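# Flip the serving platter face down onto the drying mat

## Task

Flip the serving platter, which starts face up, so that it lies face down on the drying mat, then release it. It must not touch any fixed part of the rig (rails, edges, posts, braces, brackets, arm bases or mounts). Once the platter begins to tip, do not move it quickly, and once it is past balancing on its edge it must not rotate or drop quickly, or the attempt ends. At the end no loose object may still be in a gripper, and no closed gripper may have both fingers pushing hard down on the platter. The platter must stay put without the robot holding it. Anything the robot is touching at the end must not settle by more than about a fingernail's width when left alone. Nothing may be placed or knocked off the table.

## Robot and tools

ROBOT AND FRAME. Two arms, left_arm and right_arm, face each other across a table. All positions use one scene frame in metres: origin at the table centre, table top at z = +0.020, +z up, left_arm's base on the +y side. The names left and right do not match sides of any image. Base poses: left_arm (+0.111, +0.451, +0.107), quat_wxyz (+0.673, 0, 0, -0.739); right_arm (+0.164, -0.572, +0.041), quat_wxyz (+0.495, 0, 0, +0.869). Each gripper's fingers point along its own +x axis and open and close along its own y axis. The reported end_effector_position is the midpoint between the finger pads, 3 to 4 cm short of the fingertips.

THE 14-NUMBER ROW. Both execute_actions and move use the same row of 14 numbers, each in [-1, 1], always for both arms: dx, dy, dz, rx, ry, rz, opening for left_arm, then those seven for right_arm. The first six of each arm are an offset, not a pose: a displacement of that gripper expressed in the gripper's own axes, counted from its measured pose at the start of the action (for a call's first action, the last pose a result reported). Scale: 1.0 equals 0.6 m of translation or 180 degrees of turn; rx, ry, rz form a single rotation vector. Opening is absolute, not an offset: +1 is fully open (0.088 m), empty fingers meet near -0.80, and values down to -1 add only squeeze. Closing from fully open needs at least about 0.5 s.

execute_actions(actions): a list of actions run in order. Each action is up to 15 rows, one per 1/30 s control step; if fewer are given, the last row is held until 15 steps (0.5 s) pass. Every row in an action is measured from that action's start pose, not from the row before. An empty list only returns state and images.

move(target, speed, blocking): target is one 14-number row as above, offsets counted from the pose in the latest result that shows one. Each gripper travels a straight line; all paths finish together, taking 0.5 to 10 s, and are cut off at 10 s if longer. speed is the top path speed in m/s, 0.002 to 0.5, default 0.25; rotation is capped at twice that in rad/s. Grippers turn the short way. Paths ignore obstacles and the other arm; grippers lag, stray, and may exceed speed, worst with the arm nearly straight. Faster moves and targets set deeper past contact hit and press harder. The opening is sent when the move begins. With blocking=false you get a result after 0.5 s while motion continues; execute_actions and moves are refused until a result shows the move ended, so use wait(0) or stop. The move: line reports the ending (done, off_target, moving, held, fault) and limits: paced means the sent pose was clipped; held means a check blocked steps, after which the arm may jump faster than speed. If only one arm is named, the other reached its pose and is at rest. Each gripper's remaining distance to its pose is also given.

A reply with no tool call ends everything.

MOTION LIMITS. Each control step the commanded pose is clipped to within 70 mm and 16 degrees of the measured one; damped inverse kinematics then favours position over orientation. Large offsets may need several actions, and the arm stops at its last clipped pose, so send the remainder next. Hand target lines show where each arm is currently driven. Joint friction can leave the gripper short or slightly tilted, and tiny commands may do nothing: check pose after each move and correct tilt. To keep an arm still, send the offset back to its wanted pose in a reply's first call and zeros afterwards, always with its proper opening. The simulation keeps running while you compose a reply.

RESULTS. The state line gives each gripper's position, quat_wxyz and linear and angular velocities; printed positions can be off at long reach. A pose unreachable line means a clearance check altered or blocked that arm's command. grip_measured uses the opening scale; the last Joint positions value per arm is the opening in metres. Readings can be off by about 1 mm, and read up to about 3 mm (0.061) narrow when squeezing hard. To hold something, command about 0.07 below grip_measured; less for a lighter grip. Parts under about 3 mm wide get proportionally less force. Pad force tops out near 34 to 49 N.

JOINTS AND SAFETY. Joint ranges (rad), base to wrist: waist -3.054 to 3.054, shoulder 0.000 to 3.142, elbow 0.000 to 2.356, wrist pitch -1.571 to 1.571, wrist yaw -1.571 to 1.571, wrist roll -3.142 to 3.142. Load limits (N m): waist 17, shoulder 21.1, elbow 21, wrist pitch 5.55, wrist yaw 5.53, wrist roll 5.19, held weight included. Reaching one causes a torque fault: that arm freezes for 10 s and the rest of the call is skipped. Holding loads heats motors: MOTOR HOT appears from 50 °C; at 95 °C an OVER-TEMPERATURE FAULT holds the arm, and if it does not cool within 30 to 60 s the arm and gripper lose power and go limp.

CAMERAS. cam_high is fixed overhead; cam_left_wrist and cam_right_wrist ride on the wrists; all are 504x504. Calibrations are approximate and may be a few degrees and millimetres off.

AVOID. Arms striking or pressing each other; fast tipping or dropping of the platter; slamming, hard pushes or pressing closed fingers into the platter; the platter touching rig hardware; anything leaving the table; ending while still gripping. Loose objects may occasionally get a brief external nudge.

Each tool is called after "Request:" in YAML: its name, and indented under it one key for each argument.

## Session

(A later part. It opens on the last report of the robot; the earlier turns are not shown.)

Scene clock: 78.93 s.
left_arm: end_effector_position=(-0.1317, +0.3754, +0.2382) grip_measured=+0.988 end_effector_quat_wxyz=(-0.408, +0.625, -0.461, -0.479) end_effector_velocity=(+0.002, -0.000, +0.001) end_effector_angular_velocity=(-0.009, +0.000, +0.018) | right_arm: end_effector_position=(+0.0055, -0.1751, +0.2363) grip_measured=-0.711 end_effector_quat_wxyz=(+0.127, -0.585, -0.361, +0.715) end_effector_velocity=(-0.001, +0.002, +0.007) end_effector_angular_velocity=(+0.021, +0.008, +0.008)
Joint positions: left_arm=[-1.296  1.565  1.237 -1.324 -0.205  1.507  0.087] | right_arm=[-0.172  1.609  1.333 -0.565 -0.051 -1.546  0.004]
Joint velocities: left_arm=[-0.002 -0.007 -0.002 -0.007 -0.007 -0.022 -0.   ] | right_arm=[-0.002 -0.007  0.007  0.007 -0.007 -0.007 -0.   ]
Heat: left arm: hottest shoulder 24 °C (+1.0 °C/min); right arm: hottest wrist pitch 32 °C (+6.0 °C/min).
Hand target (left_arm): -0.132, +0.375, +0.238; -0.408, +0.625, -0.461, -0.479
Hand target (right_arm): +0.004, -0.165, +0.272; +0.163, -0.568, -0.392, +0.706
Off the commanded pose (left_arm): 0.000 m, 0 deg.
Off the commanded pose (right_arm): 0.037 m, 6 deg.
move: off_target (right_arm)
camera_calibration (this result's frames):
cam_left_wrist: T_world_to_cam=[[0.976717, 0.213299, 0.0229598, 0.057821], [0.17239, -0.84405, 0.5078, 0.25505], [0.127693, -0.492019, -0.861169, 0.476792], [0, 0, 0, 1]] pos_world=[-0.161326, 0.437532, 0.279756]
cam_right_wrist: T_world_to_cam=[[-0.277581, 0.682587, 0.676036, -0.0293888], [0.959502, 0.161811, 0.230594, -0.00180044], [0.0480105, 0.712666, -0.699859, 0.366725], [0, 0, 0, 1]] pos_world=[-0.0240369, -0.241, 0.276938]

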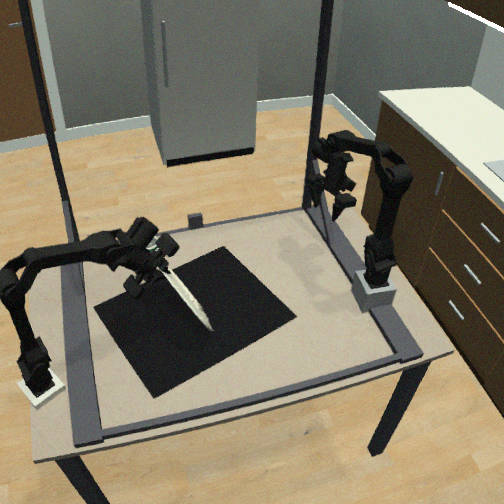

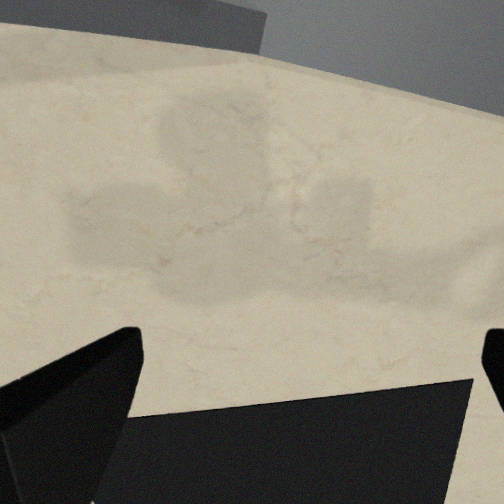

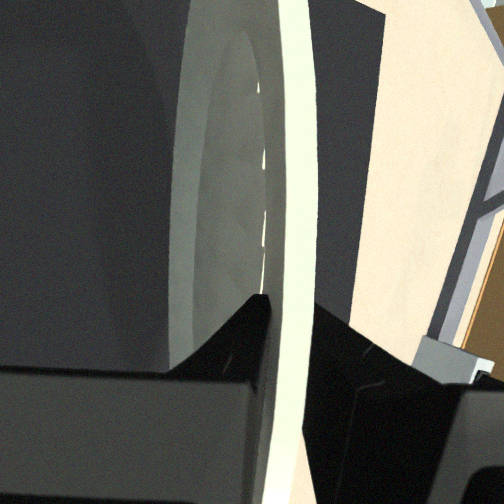

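Request:
move:
  target: [0,0,0,0,0,0,1, 0.03,-0.12,-0.058,0,0,-0.04,-1]
  speed: 0.04

Scene clock: 81.60 s.
left_arm: end_effector_position=(-0.1317, +0.3754, +0.2382) grip_measured=+0.988 end_effector_quat_wxyz=(-0.408, +0.625, -0.461, -0.479) end_effector_velocity=(+0.002, -0.001, -0.000) end_effector_angular_velocity=(-0.020, -0.015, -0.002) | right_arm: end_effector_position=(+0.0083, -0.1180, +0.2495) grip_measured=-0.550 end_effector_quat_wxyz=(+0.144, -0.562, -0.373, +0.724) end_effector_velocity=(+0.006, +0.004, +0.000) end_effector_angular_velocity=(+0.002, -0.010, -0.012)
Joint positions: left_arm=[-1.296  1.565  1.237 -1.324 -0.205  1.507  0.087] | right_arm=[-0.246  1.782  1.549 -0.56  -0.134 -1.58   0.012]
Joint velocities: left_arm=[-0.007  0.002 -0.002 -0.007 -0.022 -0.007  0.   ] | right_arm=[-0.012  0.007  0.012 -0.007  0.007 -0.007  0.001]
Heat: left arm: hottest shoulder 24 °C (+1.0 °C/min); right arm: hottest wrist pitch 34 °C (+9.1 °C/min).
Hand target (left_arm): -0.132, +0.375, +0.238; -0.408, +0.625, -0.461, -0.479
Hand target (right_arm): +0.016, -0.102, +0.269; +0.172, -0.561, -0.396, +0.706
Off the commanded pose (left_arm): 0.000 m, 0 deg.
Off the commanded pose (right_arm): 0.027 m, 5 deg.
move: off_target (right_arm)
camera_calibration (this result's frames):
cam_left_wrist: T_world_to_cam=[[0.976717, 0.213299, 0.0229598, 0.057821], [0.17239, -0.84405, 0.5078, 0.25505], [0.127693, -0.492019, -0.861169, 0.476792], [0, 0, 0, 1]] pos_world=[-0.161326, 0.437532, 0.279756]
cam_right_wrist: T_world_to_cam=[[-0.247418, 0.654882, 0.714083, -0.0894965], [0.968886, 0.162199, 0.186951, -0.00584114], [0.00660743, 0.73812, -0.674637, 0.332211], [0, 0, 0, 1]] pos_world=[-0.0186787, -0.185654, 0.289121]

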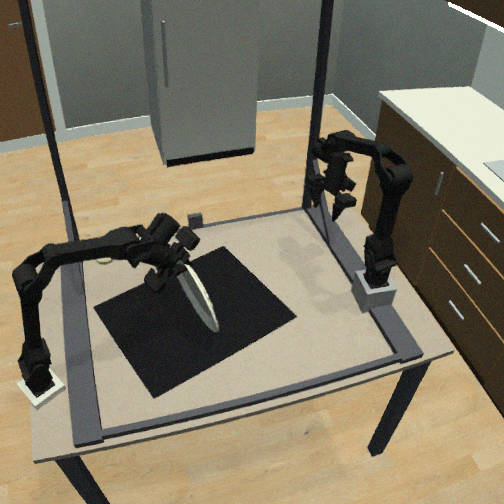

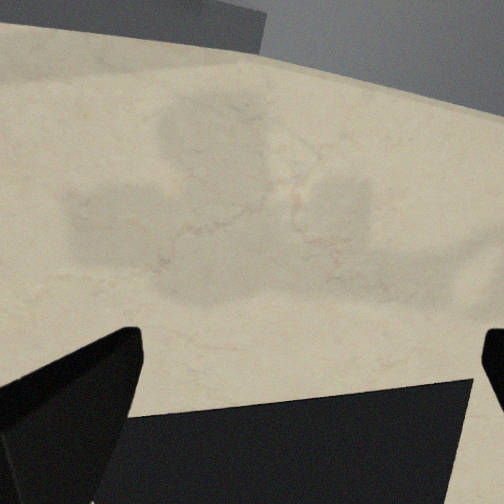

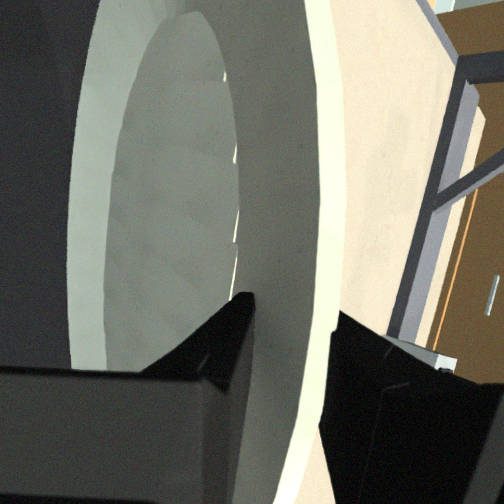

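Request:
move:
  target: [0,0,0,0,0,0,1, -0.07,0.105,0,0,0,0,-1]
  speed: 0.03

Request:
move:
  target: [0,0,0,0,0,0,1, -0.025,0.115,0,0,0,-0.11,-1]
  speed: 0.03

Scene clock: 84.63 s.
left_arm: end_effector_position=(-0.1317, +0.3754, +0.2382) grip_measured=+0.988 end_effector_quat_wxyz=(-0.408, +0.625, -0.461, -0.479) end_effector_velocity=(+0.001, +0.001, +0.000) end_effector_angular_velocity=(-0.008, -0.004, +0.014) | right_arm: end_effector_position=(+0.0302, -0.1863, +0.2255) grip_measured=-0.703 end_effector_quat_wxyz=(+0.132, -0.563, -0.367, +0.729) end_effector_velocity=(-0.001, -0.005, -0.003) end_effector_angular_velocity=(-0.014, +0.008, +0.018)
Joint positions: left_arm=[-1.296  1.565  1.237 -1.324 -0.205  1.507  0.087] | right_arm=[-0.257  1.53   1.195 -0.486 -0.154 -1.592  0.005]
Joint velocities: left_arm=[-0.007  0.002  0.002 -0.007 -0.007 -0.022  0.   ] | right_arm=[-0.002 -0.007 -0.012 -0.007 -0.022 -0.007 -0.   ]
Heat: left arm: hottest shoulder 25 °C (+2.0 °C/min); right arm: hottest wrist pitch 34 °C (+9.1 °C/min).
Hand target (left_arm): -0.132, +0.375, +0.238; -0.408, +0.625, -0.461, -0.479
Hand target (right_arm): +0.035, -0.187, +0.234; +0.144, -0.562, -0.373, +0.724
Off the commanded pose (left_arm): 0.000 m, 0 deg.
Off the commanded pose (right_arm): 0.011 m, 2 deg.
move: off_target (right_arm)
camera_calibration (this result's frames):
cam_left_wrist: T_world_to_cam=[[0.976717, 0.213299, 0.0229598, 0.057821], [0.17239, -0.84405, 0.5078, 0.25505], [0.127693, -0.492019, -0.861169, 0.476792], [0, 0, 0, 1]] pos_world=[-0.161326, 0.437532, 0.279756]
cam_right_wrist: T_world_to_cam=[[-0.256471, 0.670957, 0.695729, -0.0148205], [0.966552, 0.178481, 0.18418, -0.00776777], [-0.000597692, 0.719695, -0.69429, 0.367476], [0, 0, 0, 1]] pos_world=[0.00392655, -0.25314, 0.266877]

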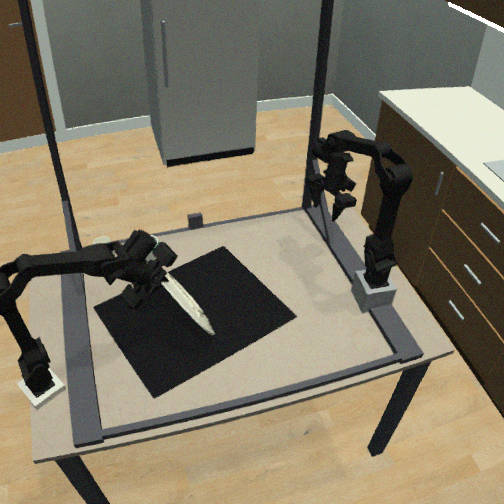

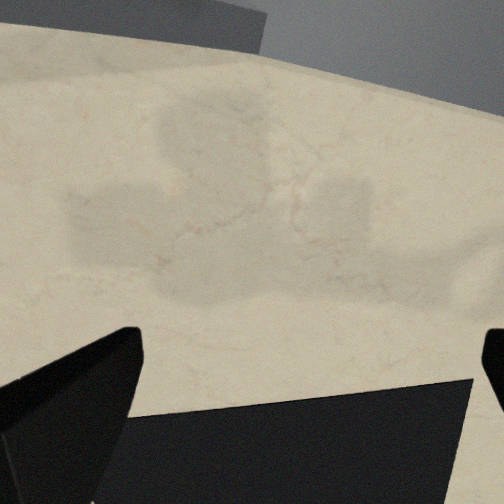

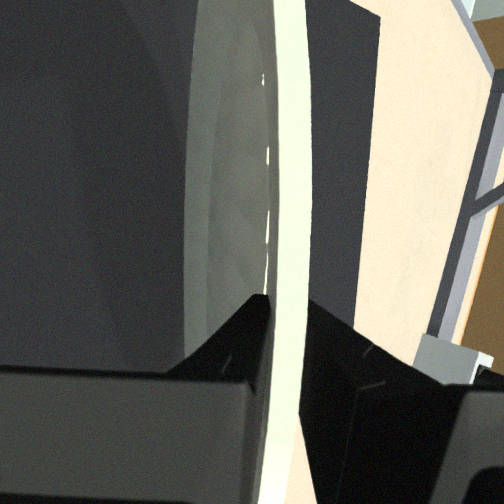

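Scene clock: 90.63 s.
left_arm: end_effector_position=(-0.1317, +0.3754, +0.2382) grip_measured=+0.988 end_effector_quat_wxyz=(-0.408, +0.625, -0.461, -0.479) end_effector_velocity=(+0.003, +0.000, +0.000) end_effector_angular_velocity=(-0.005, -0.010, -0.010) | right_arm: end_effector_position=(+0.0492, -0.2425, +0.1798) grip_measured=-0.703 end_effector_quat_wxyz=(+0.244, -0.499, -0.451, +0.698) end_effector_velocity=(+0.003, -0.002, -0.003) end_effector_angular_velocity=(-0.004, +0.002, -0.012)
Joint positions: left_arm=[-1.296  1.565  1.237 -1.324 -0.205  1.507  0.087] | right_arm=[-0.268  1.228  0.543  0.18  -0.162 -1.551  0.005]
Joint velocities: left_arm=[-0.002 -0.007 -0.007 -0.007 -0.007  0.007 -0.   ] | right_arm=[-0.002 -0.007 -0.017  0.007  0.007  0.007 -0.   ]
Heat: left arm: hottest shoulder 25 °C (+2.0 °C/min); right arm: hottest wrist pitch 34 °C (+6.0 °C/min).
Hand target (left_arm): -0.132, +0.375, +0.238; -0.408, +0.625, -0.461, -0.479
Hand target (right_arm): +0.050, -0.243, +0.189; +0.256, -0.491, -0.458, +0.696
Off the commanded pose (left_arm): 0.000 m, 0 deg.
Off the commanded pose (right_arm): 0.010 m, 2 deg.
move: off_target (right_arm)
camera_calibration (this result's frames):
cam_left_wrist: T_world_to_cam=[[0.976717, 0.213299, 0.0229598, 0.057821], [0.17239, -0.84405, 0.5078, 0.25505], [0.127693, -0.492019, -0.861169, 0.476792], [0, 0, 0, 1]] pos_world=[-0.161326, 0.437532, 0.279756]
cam_right_wrist: T_world_to_cam=[[-0.144655, 0.446988, 0.882767, -0.0338786], [0.988461, 0.105792, 0.108407, -0.0127458], [-0.0449334, 0.888262, -0.457133, 0.376615], [0, 0, 0, 1]] pos_world=[0.0246206, -0.318041, 0.203452]

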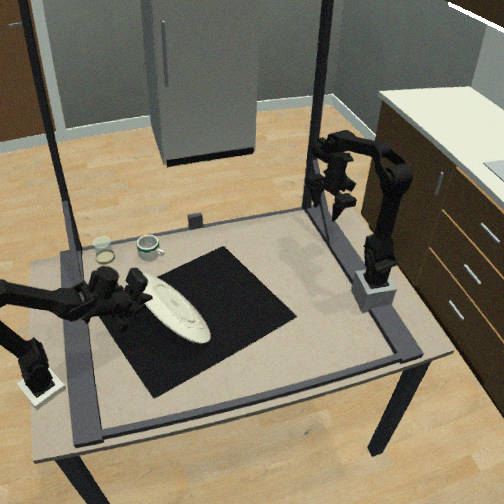

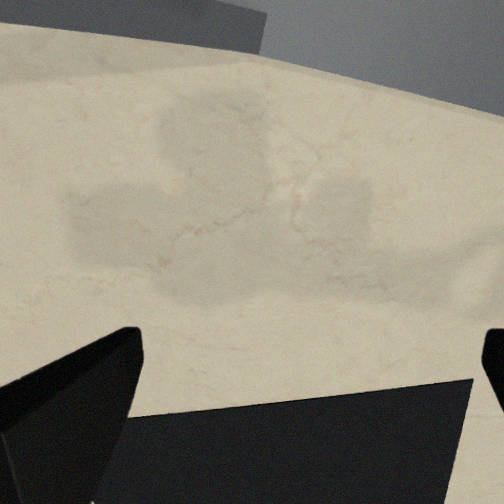

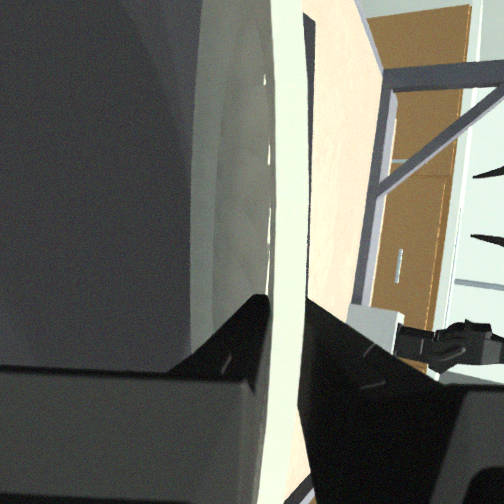

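Request:
move:
  target: [0,0,0,0,0,0,1, 0,0.1,0,0,0,-0.09,-1]
  speed: 0.03

Scene clock: 96.23 s.
left_arm: end_effector_position=(-0.1317, +0.3754, +0.2382) grip_measured=+0.988 end_effector_quat_wxyz=(-0.408, +0.625, -0.461, -0.479) end_effector_velocity=(+0.002, -0.000, +0.001) end_effector_angular_velocity=(-0.008, -0.002, +0.004) | right_arm: end_effector_position=(+0.0541, -0.2745, +0.1284) grip_measured=-0.702 end_effector_quat_wxyz=(+0.334, -0.428, -0.522, +0.657) end_effector_velocity=(+0.001, -0.003, -0.004) end_effector_angular_velocity=(+0.005, -0.004, +0.006)
Joint positions: left_arm=[-1.296  1.565  1.237 -1.324 -0.205  1.507  0.087] | right_arm=[-0.248  1.525  0.11   1.197 -0.144 -1.512  0.005]
Joint velocities: left_arm=[-0.002 -0.007 -0.002 -0.007 -0.007 -0.007 -0.   ] | right_arm=[-0.002  0.032 -0.017  0.051 -0.007 -0.007 -0.   ]
Heat: left arm: hottest shoulder 25 °C (+1.0 °C/min); right arm: hottest wrist pitch 34 °C (+3.0 °C/min).
Hand target (left_arm): -0.132, +0.375, +0.238; -0.408, +0.625, -0.461, -0.479
Hand target (right_arm): +0.056, -0.271, +0.128; +0.340, -0.431, -0.516, +0.658
Off the commanded pose (left_arm): 0.000 m, 0 deg.
Off the commanded pose (right_arm): 0.004 m, 1 deg.
move: done
camera_calibration (this result's frames):
cam_left_wrist: T_world_to_cam=[[0.976717, 0.213299, 0.0229598, 0.057821], [0.17239, -0.84405, 0.5078, 0.25505], [0.127693, -0.492019, -0.861169, 0.476792], [0, 0, 0, 1]] pos_world=[-0.161326, 0.437532, 0.279756]
cam_right_wrist: T_world_to_cam=[[-0.0426102, 0.202404, 0.978375, -0.0584184], [0.996645, 0.0771098, 0.0274536, -0.00663518], [-0.0698856, 0.976262, -0.205011, 0.374897], [0, 0, 0, 1]] pos_world=[0.0303236, -0.353662, 0.134195]

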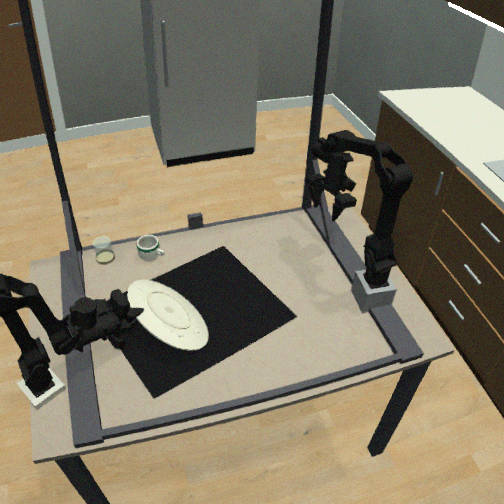

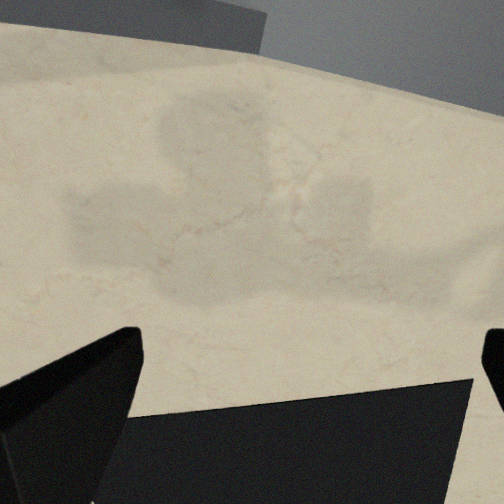

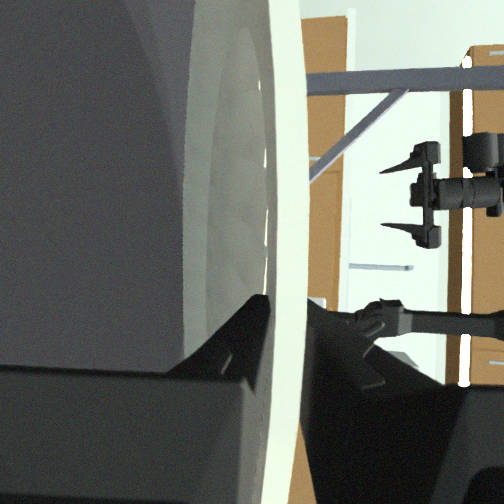

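Same state as scene 1. Loosen and lower while steepening.

Request:
move:
  target: [0,0,0,0,0,0,1, 0,0,0,0,0,0,-0.5]

Request:
move:
  target: [0,0,0,0,0,0,1, 0.005,0.05,0,0,0,0.06,-0.45]
  speed: 0.03

Request:
move:
  target: [0,0,0,0,0,0,1, 0.02,0.045,0,0,0,0.11,-0.35]
  speed: 0.03

Scene clock: 97.20 s.
left_arm: end_effector_position=(-0.1317, +0.3754, +0.2382) grip_measured=+0.988 end_effector_quat_wxyz=(-0.408, +0.625, -0.461, -0.479) end_effector_velocity=(+0.001, -0.000, +0.001) end_effector_angular_velocity=(-0.008, -0.002, +0.004) | right_arm: end_effector_position=(+0.0545, -0.2781, +0.1204) grip_measured=-0.503 end_effector_quat_wxyz=(+0.325, -0.435, -0.514, +0.664) end_effector_velocity=(+0.002, -0.000, -0.003) end_effector_angular_velocity=(-0.008, -0.012, -0.008)
Joint positions: left_arm=[-1.296  1.565  1.237 -1.324 -0.205  1.507  0.087] | right_arm=[-0.247  1.533  0.1    1.185 -0.145 -1.512  0.014]
Joint velocities: left_arm=[-0.002 -0.002  0.002 -0.007 -0.007 -0.007 -0.   ] | right_arm=[-0.002  0.002 -0.002 -0.007  0.007 -0.007  0.   ]
Heat: left arm: hottest shoulder 25 °C (+1.0 °C/min); right arm: hottest wrist pitch 34 °C (+2.0 °C/min).
Hand target (left_arm): -0.132, +0.375, +0.238; -0.408, +0.625, -0.461, -0.479
Hand target (right_arm): +0.054, -0.275, +0.128; +0.334, -0.428, -0.522, +0.657
Off the commanded pose (left_arm): 0.000 m, 0 deg.
Off the commanded pose (right_arm): 0.009 m, 2 deg.
move: off_target (right_arm)
camera_calibration (this result's frames):
cam_left_wrist: T_world_to_cam=[[0.976717, 0.213299, 0.0229598, 0.057821], [0.17239, -0.84405, 0.5078, 0.25505], [0.127693, -0.492019, -0.861169, 0.476792], [0, 0, 0, 1]] pos_world=[-0.161326, 0.437532, 0.279756]
cam_right_wrist: T_world_to_cam=[[-0.0508986, 0.230697, 0.971693, -0.0407387], [0.996203, 0.0805347, 0.0330621, -0.00621175], [-0.0706277, 0.969687, -0.23392, 0.378461], [0, 0, 0, 1]] pos_world=[0.0308445, -0.35709, 0.128321]

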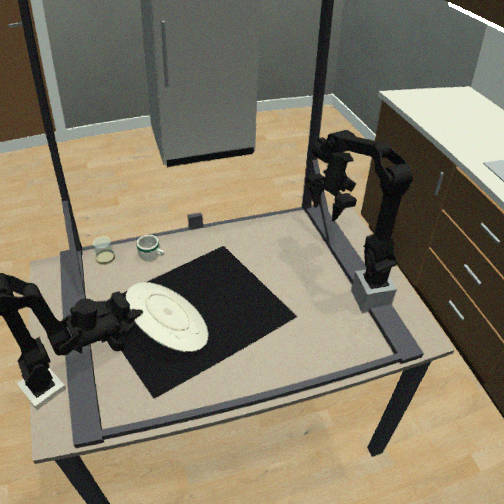

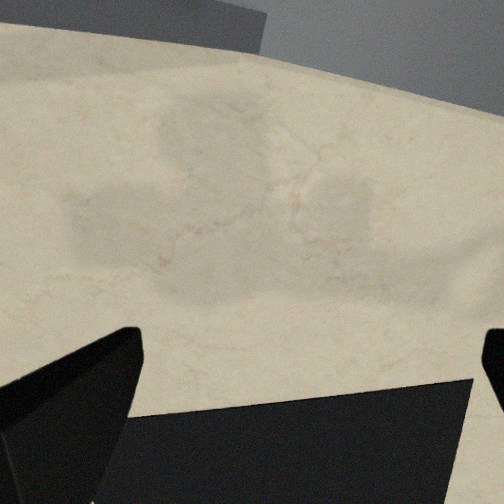

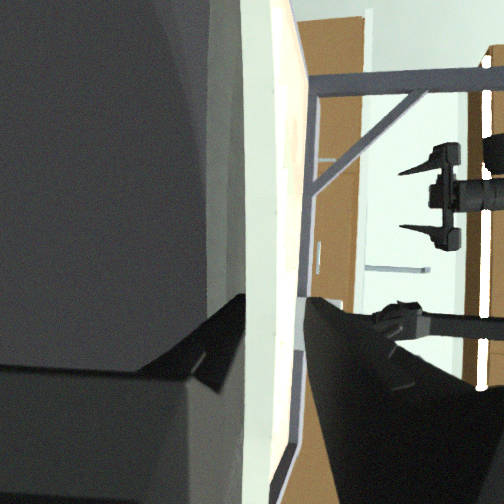

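Scene clock: 100.57 s.
left_arm: end_effector_position=(-0.1317, +0.3754, +0.2382) grip_measured=+0.988 end_effector_quat_wxyz=(-0.408, +0.625, -0.461, -0.479) end_effector_velocity=(+0.000, -0.000, -0.001) end_effector_angular_velocity=(-0.010, +0.005, +0.018) | right_arm: end_effector_position=(+0.0543, -0.2866, +0.0912) grip_measured=-0.447 end_effector_quat_wxyz=(+0.262, -0.480, -0.475, +0.690) end_effector_velocity=(+0.001, -0.001, -0.002) end_effector_angular_velocity=(-0.008, -0.012, -0.001)
Joint positions: left_arm=[-1.296  1.565  1.237 -1.324 -0.205  1.507  0.087] | right_arm=[-0.241  1.476  0.131  0.914 -0.15  -1.542  0.017]
Joint velocities: left_arm=[-0.002 -0.002 -0.007  0.007 -0.007 -0.022 -0.   ] | right_arm=[ 0.002 -0.007  0.002 -0.022  0.007 -0.007 -0.   ]
Heat: left arm: hottest shoulder 25 °C (+1.0 °C/min); right arm: hottest wrist pitch 35 °C (+1.0 °C/min).
Hand target (left_arm): -0.132, +0.375, +0.238; -0.408, +0.625, -0.461, -0.479
Hand target (right_arm): +0.054, -0.283, +0.091; +0.261, -0.482, -0.472, +0.691
Off the commanded pose (left_arm): 0.000 m, 0 deg.
Off the commanded pose (right_arm): 0.003 m, 1 deg.
move: done
camera_calibration (this result's frames):
cam_left_wrist: T_world_to_cam=[[0.976717, 0.213299, 0.0229598, 0.057821], [0.17239, -0.84405, 0.5078, 0.25505], [0.127693, -0.492019, -0.861169, 0.476792], [0, 0, 0, 1]] pos_world=[-0.161326, 0.437532, 0.279756]
cam_right_wrist: T_world_to_cam=[[-0.129338, 0.383685, 0.914362, 0.0429012], [0.989395, 0.111398, 0.093207, -0.000647975], [-0.0660954, 0.91672, -0.394025, 0.379096], [0, 0, 0, 1]] pos_world=[0.0312464, -0.363914, 0.110206]

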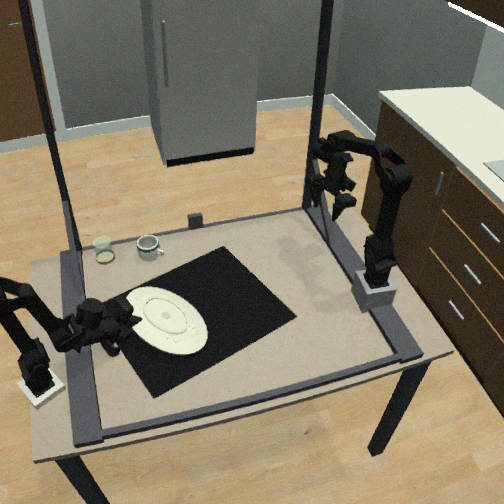

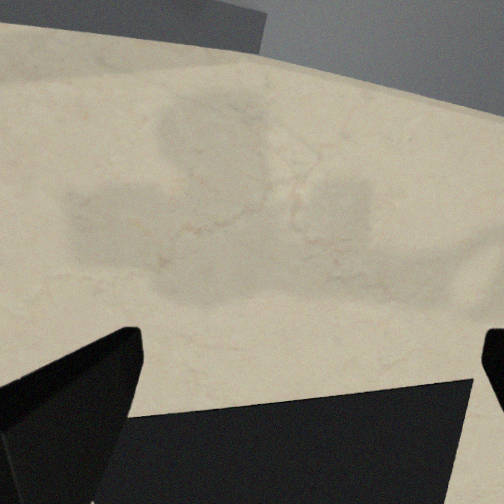

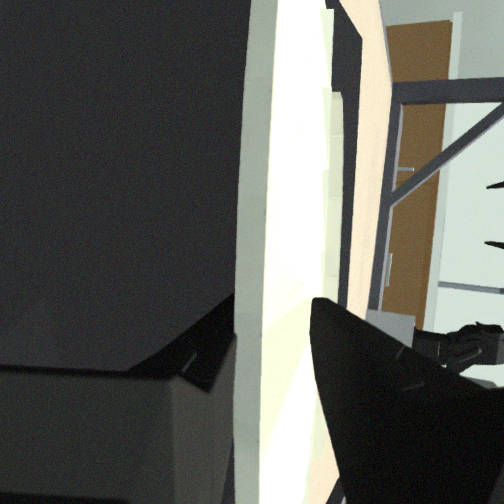

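Scene clock: 106.57 s.
left_arm: end_effector_position=(-0.1317, +0.3754, +0.2382) grip_measured=+0.988 end_effector_quat_wxyz=(-0.408, +0.625, -0.461, -0.479) end_effector_velocity=(+0.003, +0.001, -0.001) end_effector_angular_velocity=(-0.008, -0.009, +0.014) | right_arm: end_effector_position=(+0.0537, -0.2936, +0.0638) grip_measured=-0.164 end_effector_quat_wxyz=(+0.143, -0.549, -0.390, +0.726) end_effector_velocity=(+0.000, -0.003, -0.003) end_effector_angular_velocity=(-0.015, -0.016, +0.018)
Joint positions: left_arm=[-1.296  1.565  1.237 -1.324 -0.205  1.507  0.087] | right_arm=[-0.234  1.411  0.312  0.334 -0.154 -1.587  0.031]
Joint velocities: left_arm=[-0.007 -0.002 -0.007 -0.007 -0.007 -0.022 -0.   ] | right_arm=[-0.002  0.002  0.002 -0.022 -0.007 -0.022 -0.   ]
Heat: left arm: hottest shoulder 25 °C (+1.0 °C/min); right arm: hottest wrist pitch 33 °C (-2.0 °C/min).
Hand target (left_arm): -0.132, +0.375, +0.238; -0.408, +0.625, -0.461, -0.479
Hand target (right_arm): +0.052, -0.288, +0.062; +0.139, -0.554, -0.386, +0.724
Off the commanded pose (left_arm): 0.000 m, 0 deg.
Off the commanded pose (right_arm): 0.006 m, 1 deg.
move: done
camera_calibration (this result's frames):
cam_left_wrist: T_world_to_cam=[[0.976717, 0.213299, 0.0229598, 0.057821], [0.17239, -0.84405, 0.5078, 0.25505], [0.127693, -0.492019, -0.861169, 0.476792], [0, 0, 0, 1]] pos_world=[-0.161326, 0.437532, 0.279756]
cam_right_wrist: T_world_to_cam=[[-0.255111, 0.628947, 0.734401, 0.160803], [0.966525, 0.18736, 0.175287, 0.0215957], [-0.0273509, 0.754534, -0.65569, 0.341651], [0, 0, 0, 1]] pos_world=[0.0294942, -0.36297, 0.102139]

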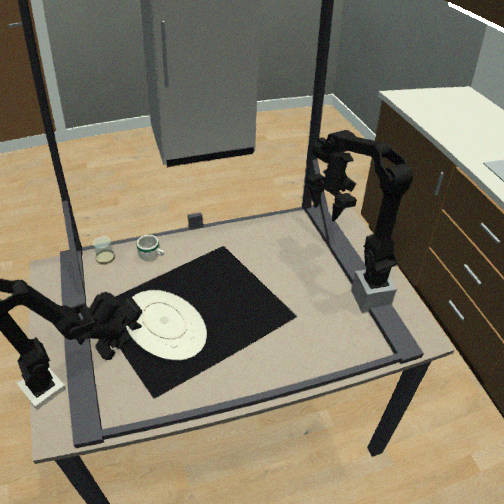

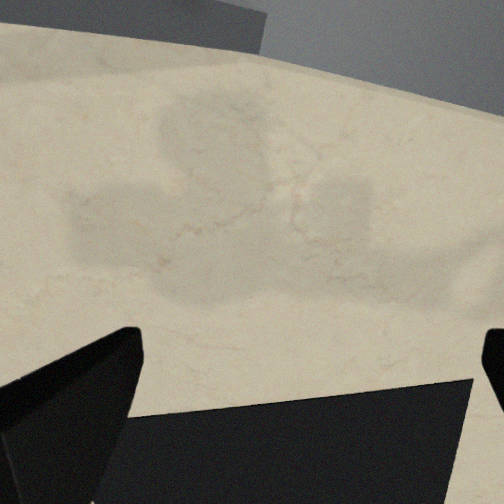

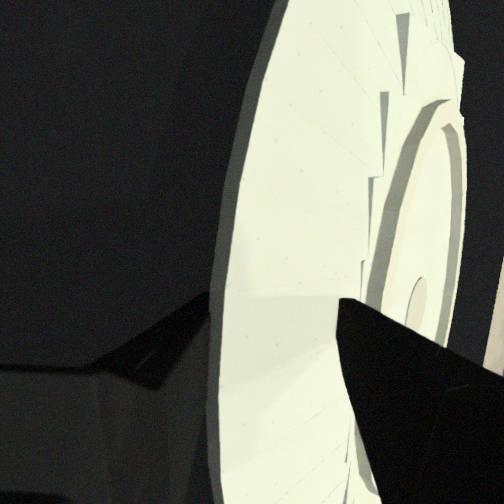

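Request:
move:
  target: [0,0,0,0,0,0,1, -0.03,0.03,0,0,0,0.03,0.0]
  speed: 0.02

Request:
move:
  target: [0,0,0,0,0,0,1, -0.2,-0.05,0,0,0,0,0.0]
  speed: 0.1

Request:
zoom_image:
  camera: "cam_high"
  region: [70, 230, 310, 410]

Scene clock: 109.37 s.
left_arm: end_effector_position=(-0.1317, +0.3754, +0.2382) grip_measured=+0.988 end_effector_quat_wxyz=(-0.408, +0.625, -0.461, -0.479) end_effector_velocity=(+0.005, +0.003, -0.001) end_effector_angular_velocity=(+0.011, -0.024, +0.005) | right_arm: end_effector_position=(+0.0631, -0.3144, +0.0646) grip_measured=-0.004 end_effector_quat_wxyz=(+0.112, -0.566, -0.366, +0.731) end_effector_velocity=(+0.002, -0.003, -0.001) end_effector_angular_velocity=(-0.016, +0.006, -0.008)
Joint positions: left_arm=[-1.296  1.565  1.237 -1.324 -0.205  1.507  0.087] | right_arm=[-0.246  1.294  0.312  0.127 -0.158 -1.61   0.039]
Joint velocities: left_arm=[-0.002  0.002 -0.002 -0.022  0.007 -0.007 -0.   ] | right_arm=[-0.007 -0.012 -0.002 -0.022 -0.007  0.007 -0.   ]
Heat: left arm: hottest shoulder 25 °C (+1.0 °C/min); right arm: hottest wrist pitch 33 °C (-1.0 °C/min).
Hand target (left_arm): -0.132, +0.375, +0.238; -0.408, +0.625, -0.461, -0.479
Hand target (right_arm): +0.064, -0.317, +0.063; +0.109, -0.566, -0.364, +0.732
Off the commanded pose (left_arm): 0.000 m, 0 deg.
Off the commanded pose (right_arm): 0.003 m, 0 deg.
move: done
camera_calibration (this result's frames):
cam_left_wrist: T_world_to_cam=[[0.976717, 0.213299, 0.0229598, 0.057821], [0.17239, -0.84405, 0.5078, 0.25505], [0.127693, -0.492019, -0.861169, 0.476792], [0, 0, 0, 1]] pos_world=[-0.161326, 0.437532, 0.279756]
cam_right_wrist: T_world_to_cam=[[-0.285716, 0.681904, 0.67333, 0.198225], [0.958285, 0.208778, 0.195196, 0.0222607], [-0.00747212, 0.701013, -0.71311, 0.343774], [0, 0, 0, 1]] pos_world=[0.0378727, -0.380807, 0.107332]

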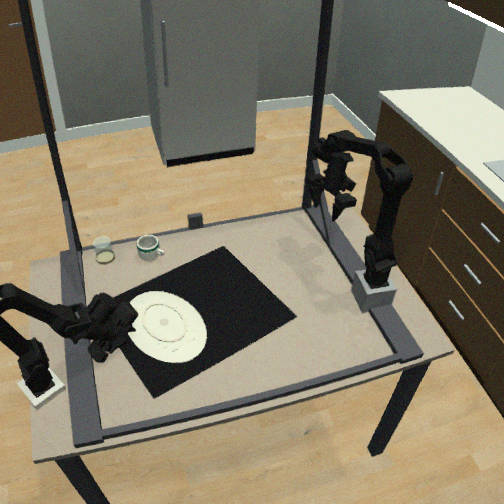

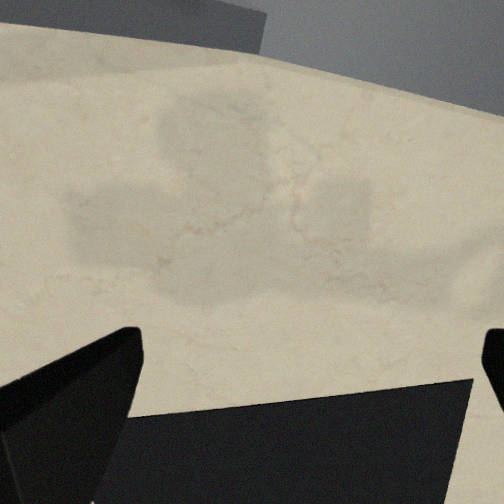

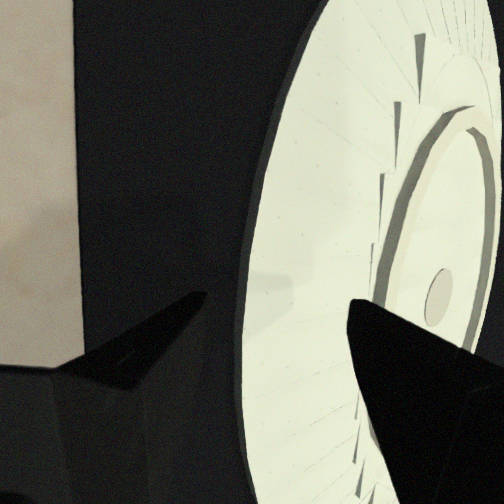

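Scene clock: 111.07 s.
left_arm: end_effector_position=(-0.1317, +0.3754, +0.2382) grip_measured=+0.988 end_effector_quat_wxyz=(-0.408, +0.625, -0.461, -0.479) end_effector_velocity=(+0.007, -0.000, +0.001) end_effector_angular_velocity=(-0.006, -0.019, +0.023) | right_arm: end_effector_position=(+0.0964, -0.3636, +0.1668) grip_measured=-0.003 end_effector_quat_wxyz=(+0.107, -0.568, -0.359, +0.733) end_effector_velocity=(+0.001, -0.003, +0.002) end_effector_angular_velocity=(+0.004, -0.007, +0.014)
Joint positions: left_arm=[-1.296  1.565  1.237 -1.324 -0.205  1.507  0.087] | right_arm=[-0.391  0.769  0.551 -0.677 -0.25  -1.721  0.039]
Joint velocities: left_arm=[ 0.002 -0.007 -0.007 -0.022 -0.007 -0.022 -0.   ] | right_arm=[-0.007 -0.012  0.007 -0.022 -0.007 -0.022 -0.   ]
Heat: left arm: hottest shoulder 25 °C (+1.0 °C/min); right arm: hottest wrist pitch 33 °C (-1.0 °C/min).
Hand target (left_arm): -0.132, +0.375, +0.238; -0.408, +0.625, -0.461, -0.479
Hand target (right_arm): +0.096, -0.362, +0.173; +0.112, -0.565, -0.365, +0.731
Off the commanded pose (left_arm): 0.000 m, 0 deg.
Off the commanded pose (right_arm): 0.007 m, 1 deg.
move: done
camera_calibration (this result's frames):
cam_left_wrist: T_world_to_cam=[[0.976717, 0.213299, 0.0229598, 0.057821], [0.17239, -0.84405, 0.5078, 0.25505], [0.127693, -0.492019, -0.861169, 0.476792], [0, 0, 0, 1]] pos_world=[-0.161326, 0.437532, 0.279756]
cam_right_wrist: T_world_to_cam=[[-0.285793, 0.694292, 0.660516, 0.179128], [0.958285, 0.209611, 0.194303, -0.0188727], [-0.00354797, 0.688492, -0.725235, 0.448512], [0, 0, 0, 1]] pos_world=[0.0708702, -0.429208, 0.210627]

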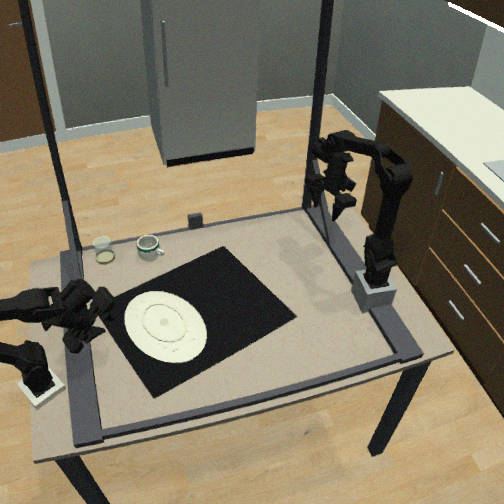

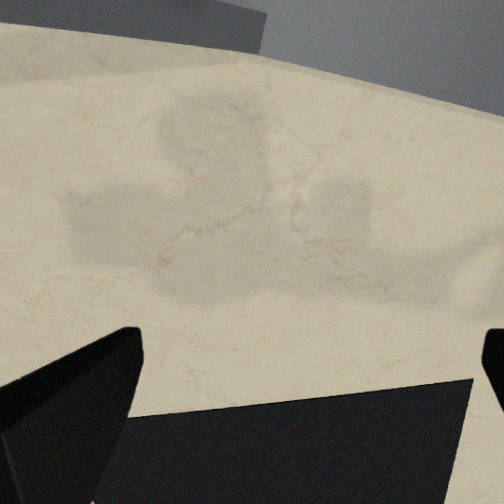

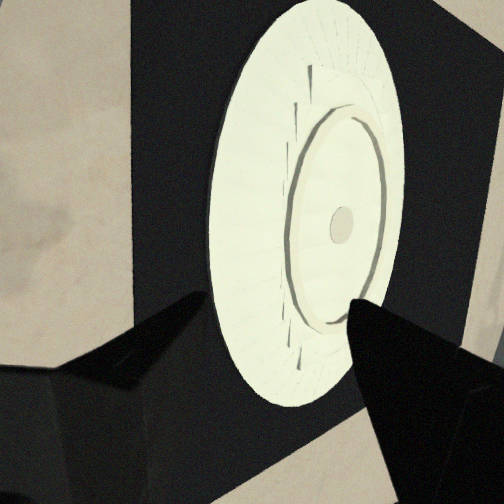

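Region (70, 230, 310, 410) of cam_high's 504x504 image, scaled by 2.100, with more detail than that image has; it fills the top 378 rows of this view, and the rest is white.

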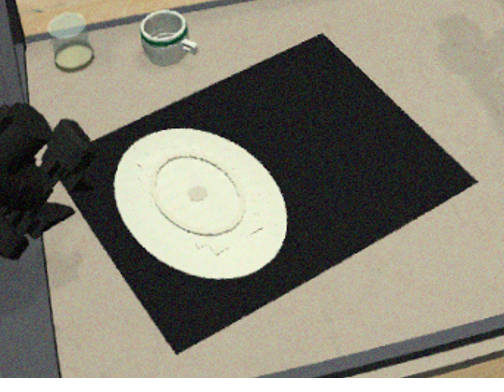

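Request:
finished_scene:
  scene: 2

The scene is finished: the task was done.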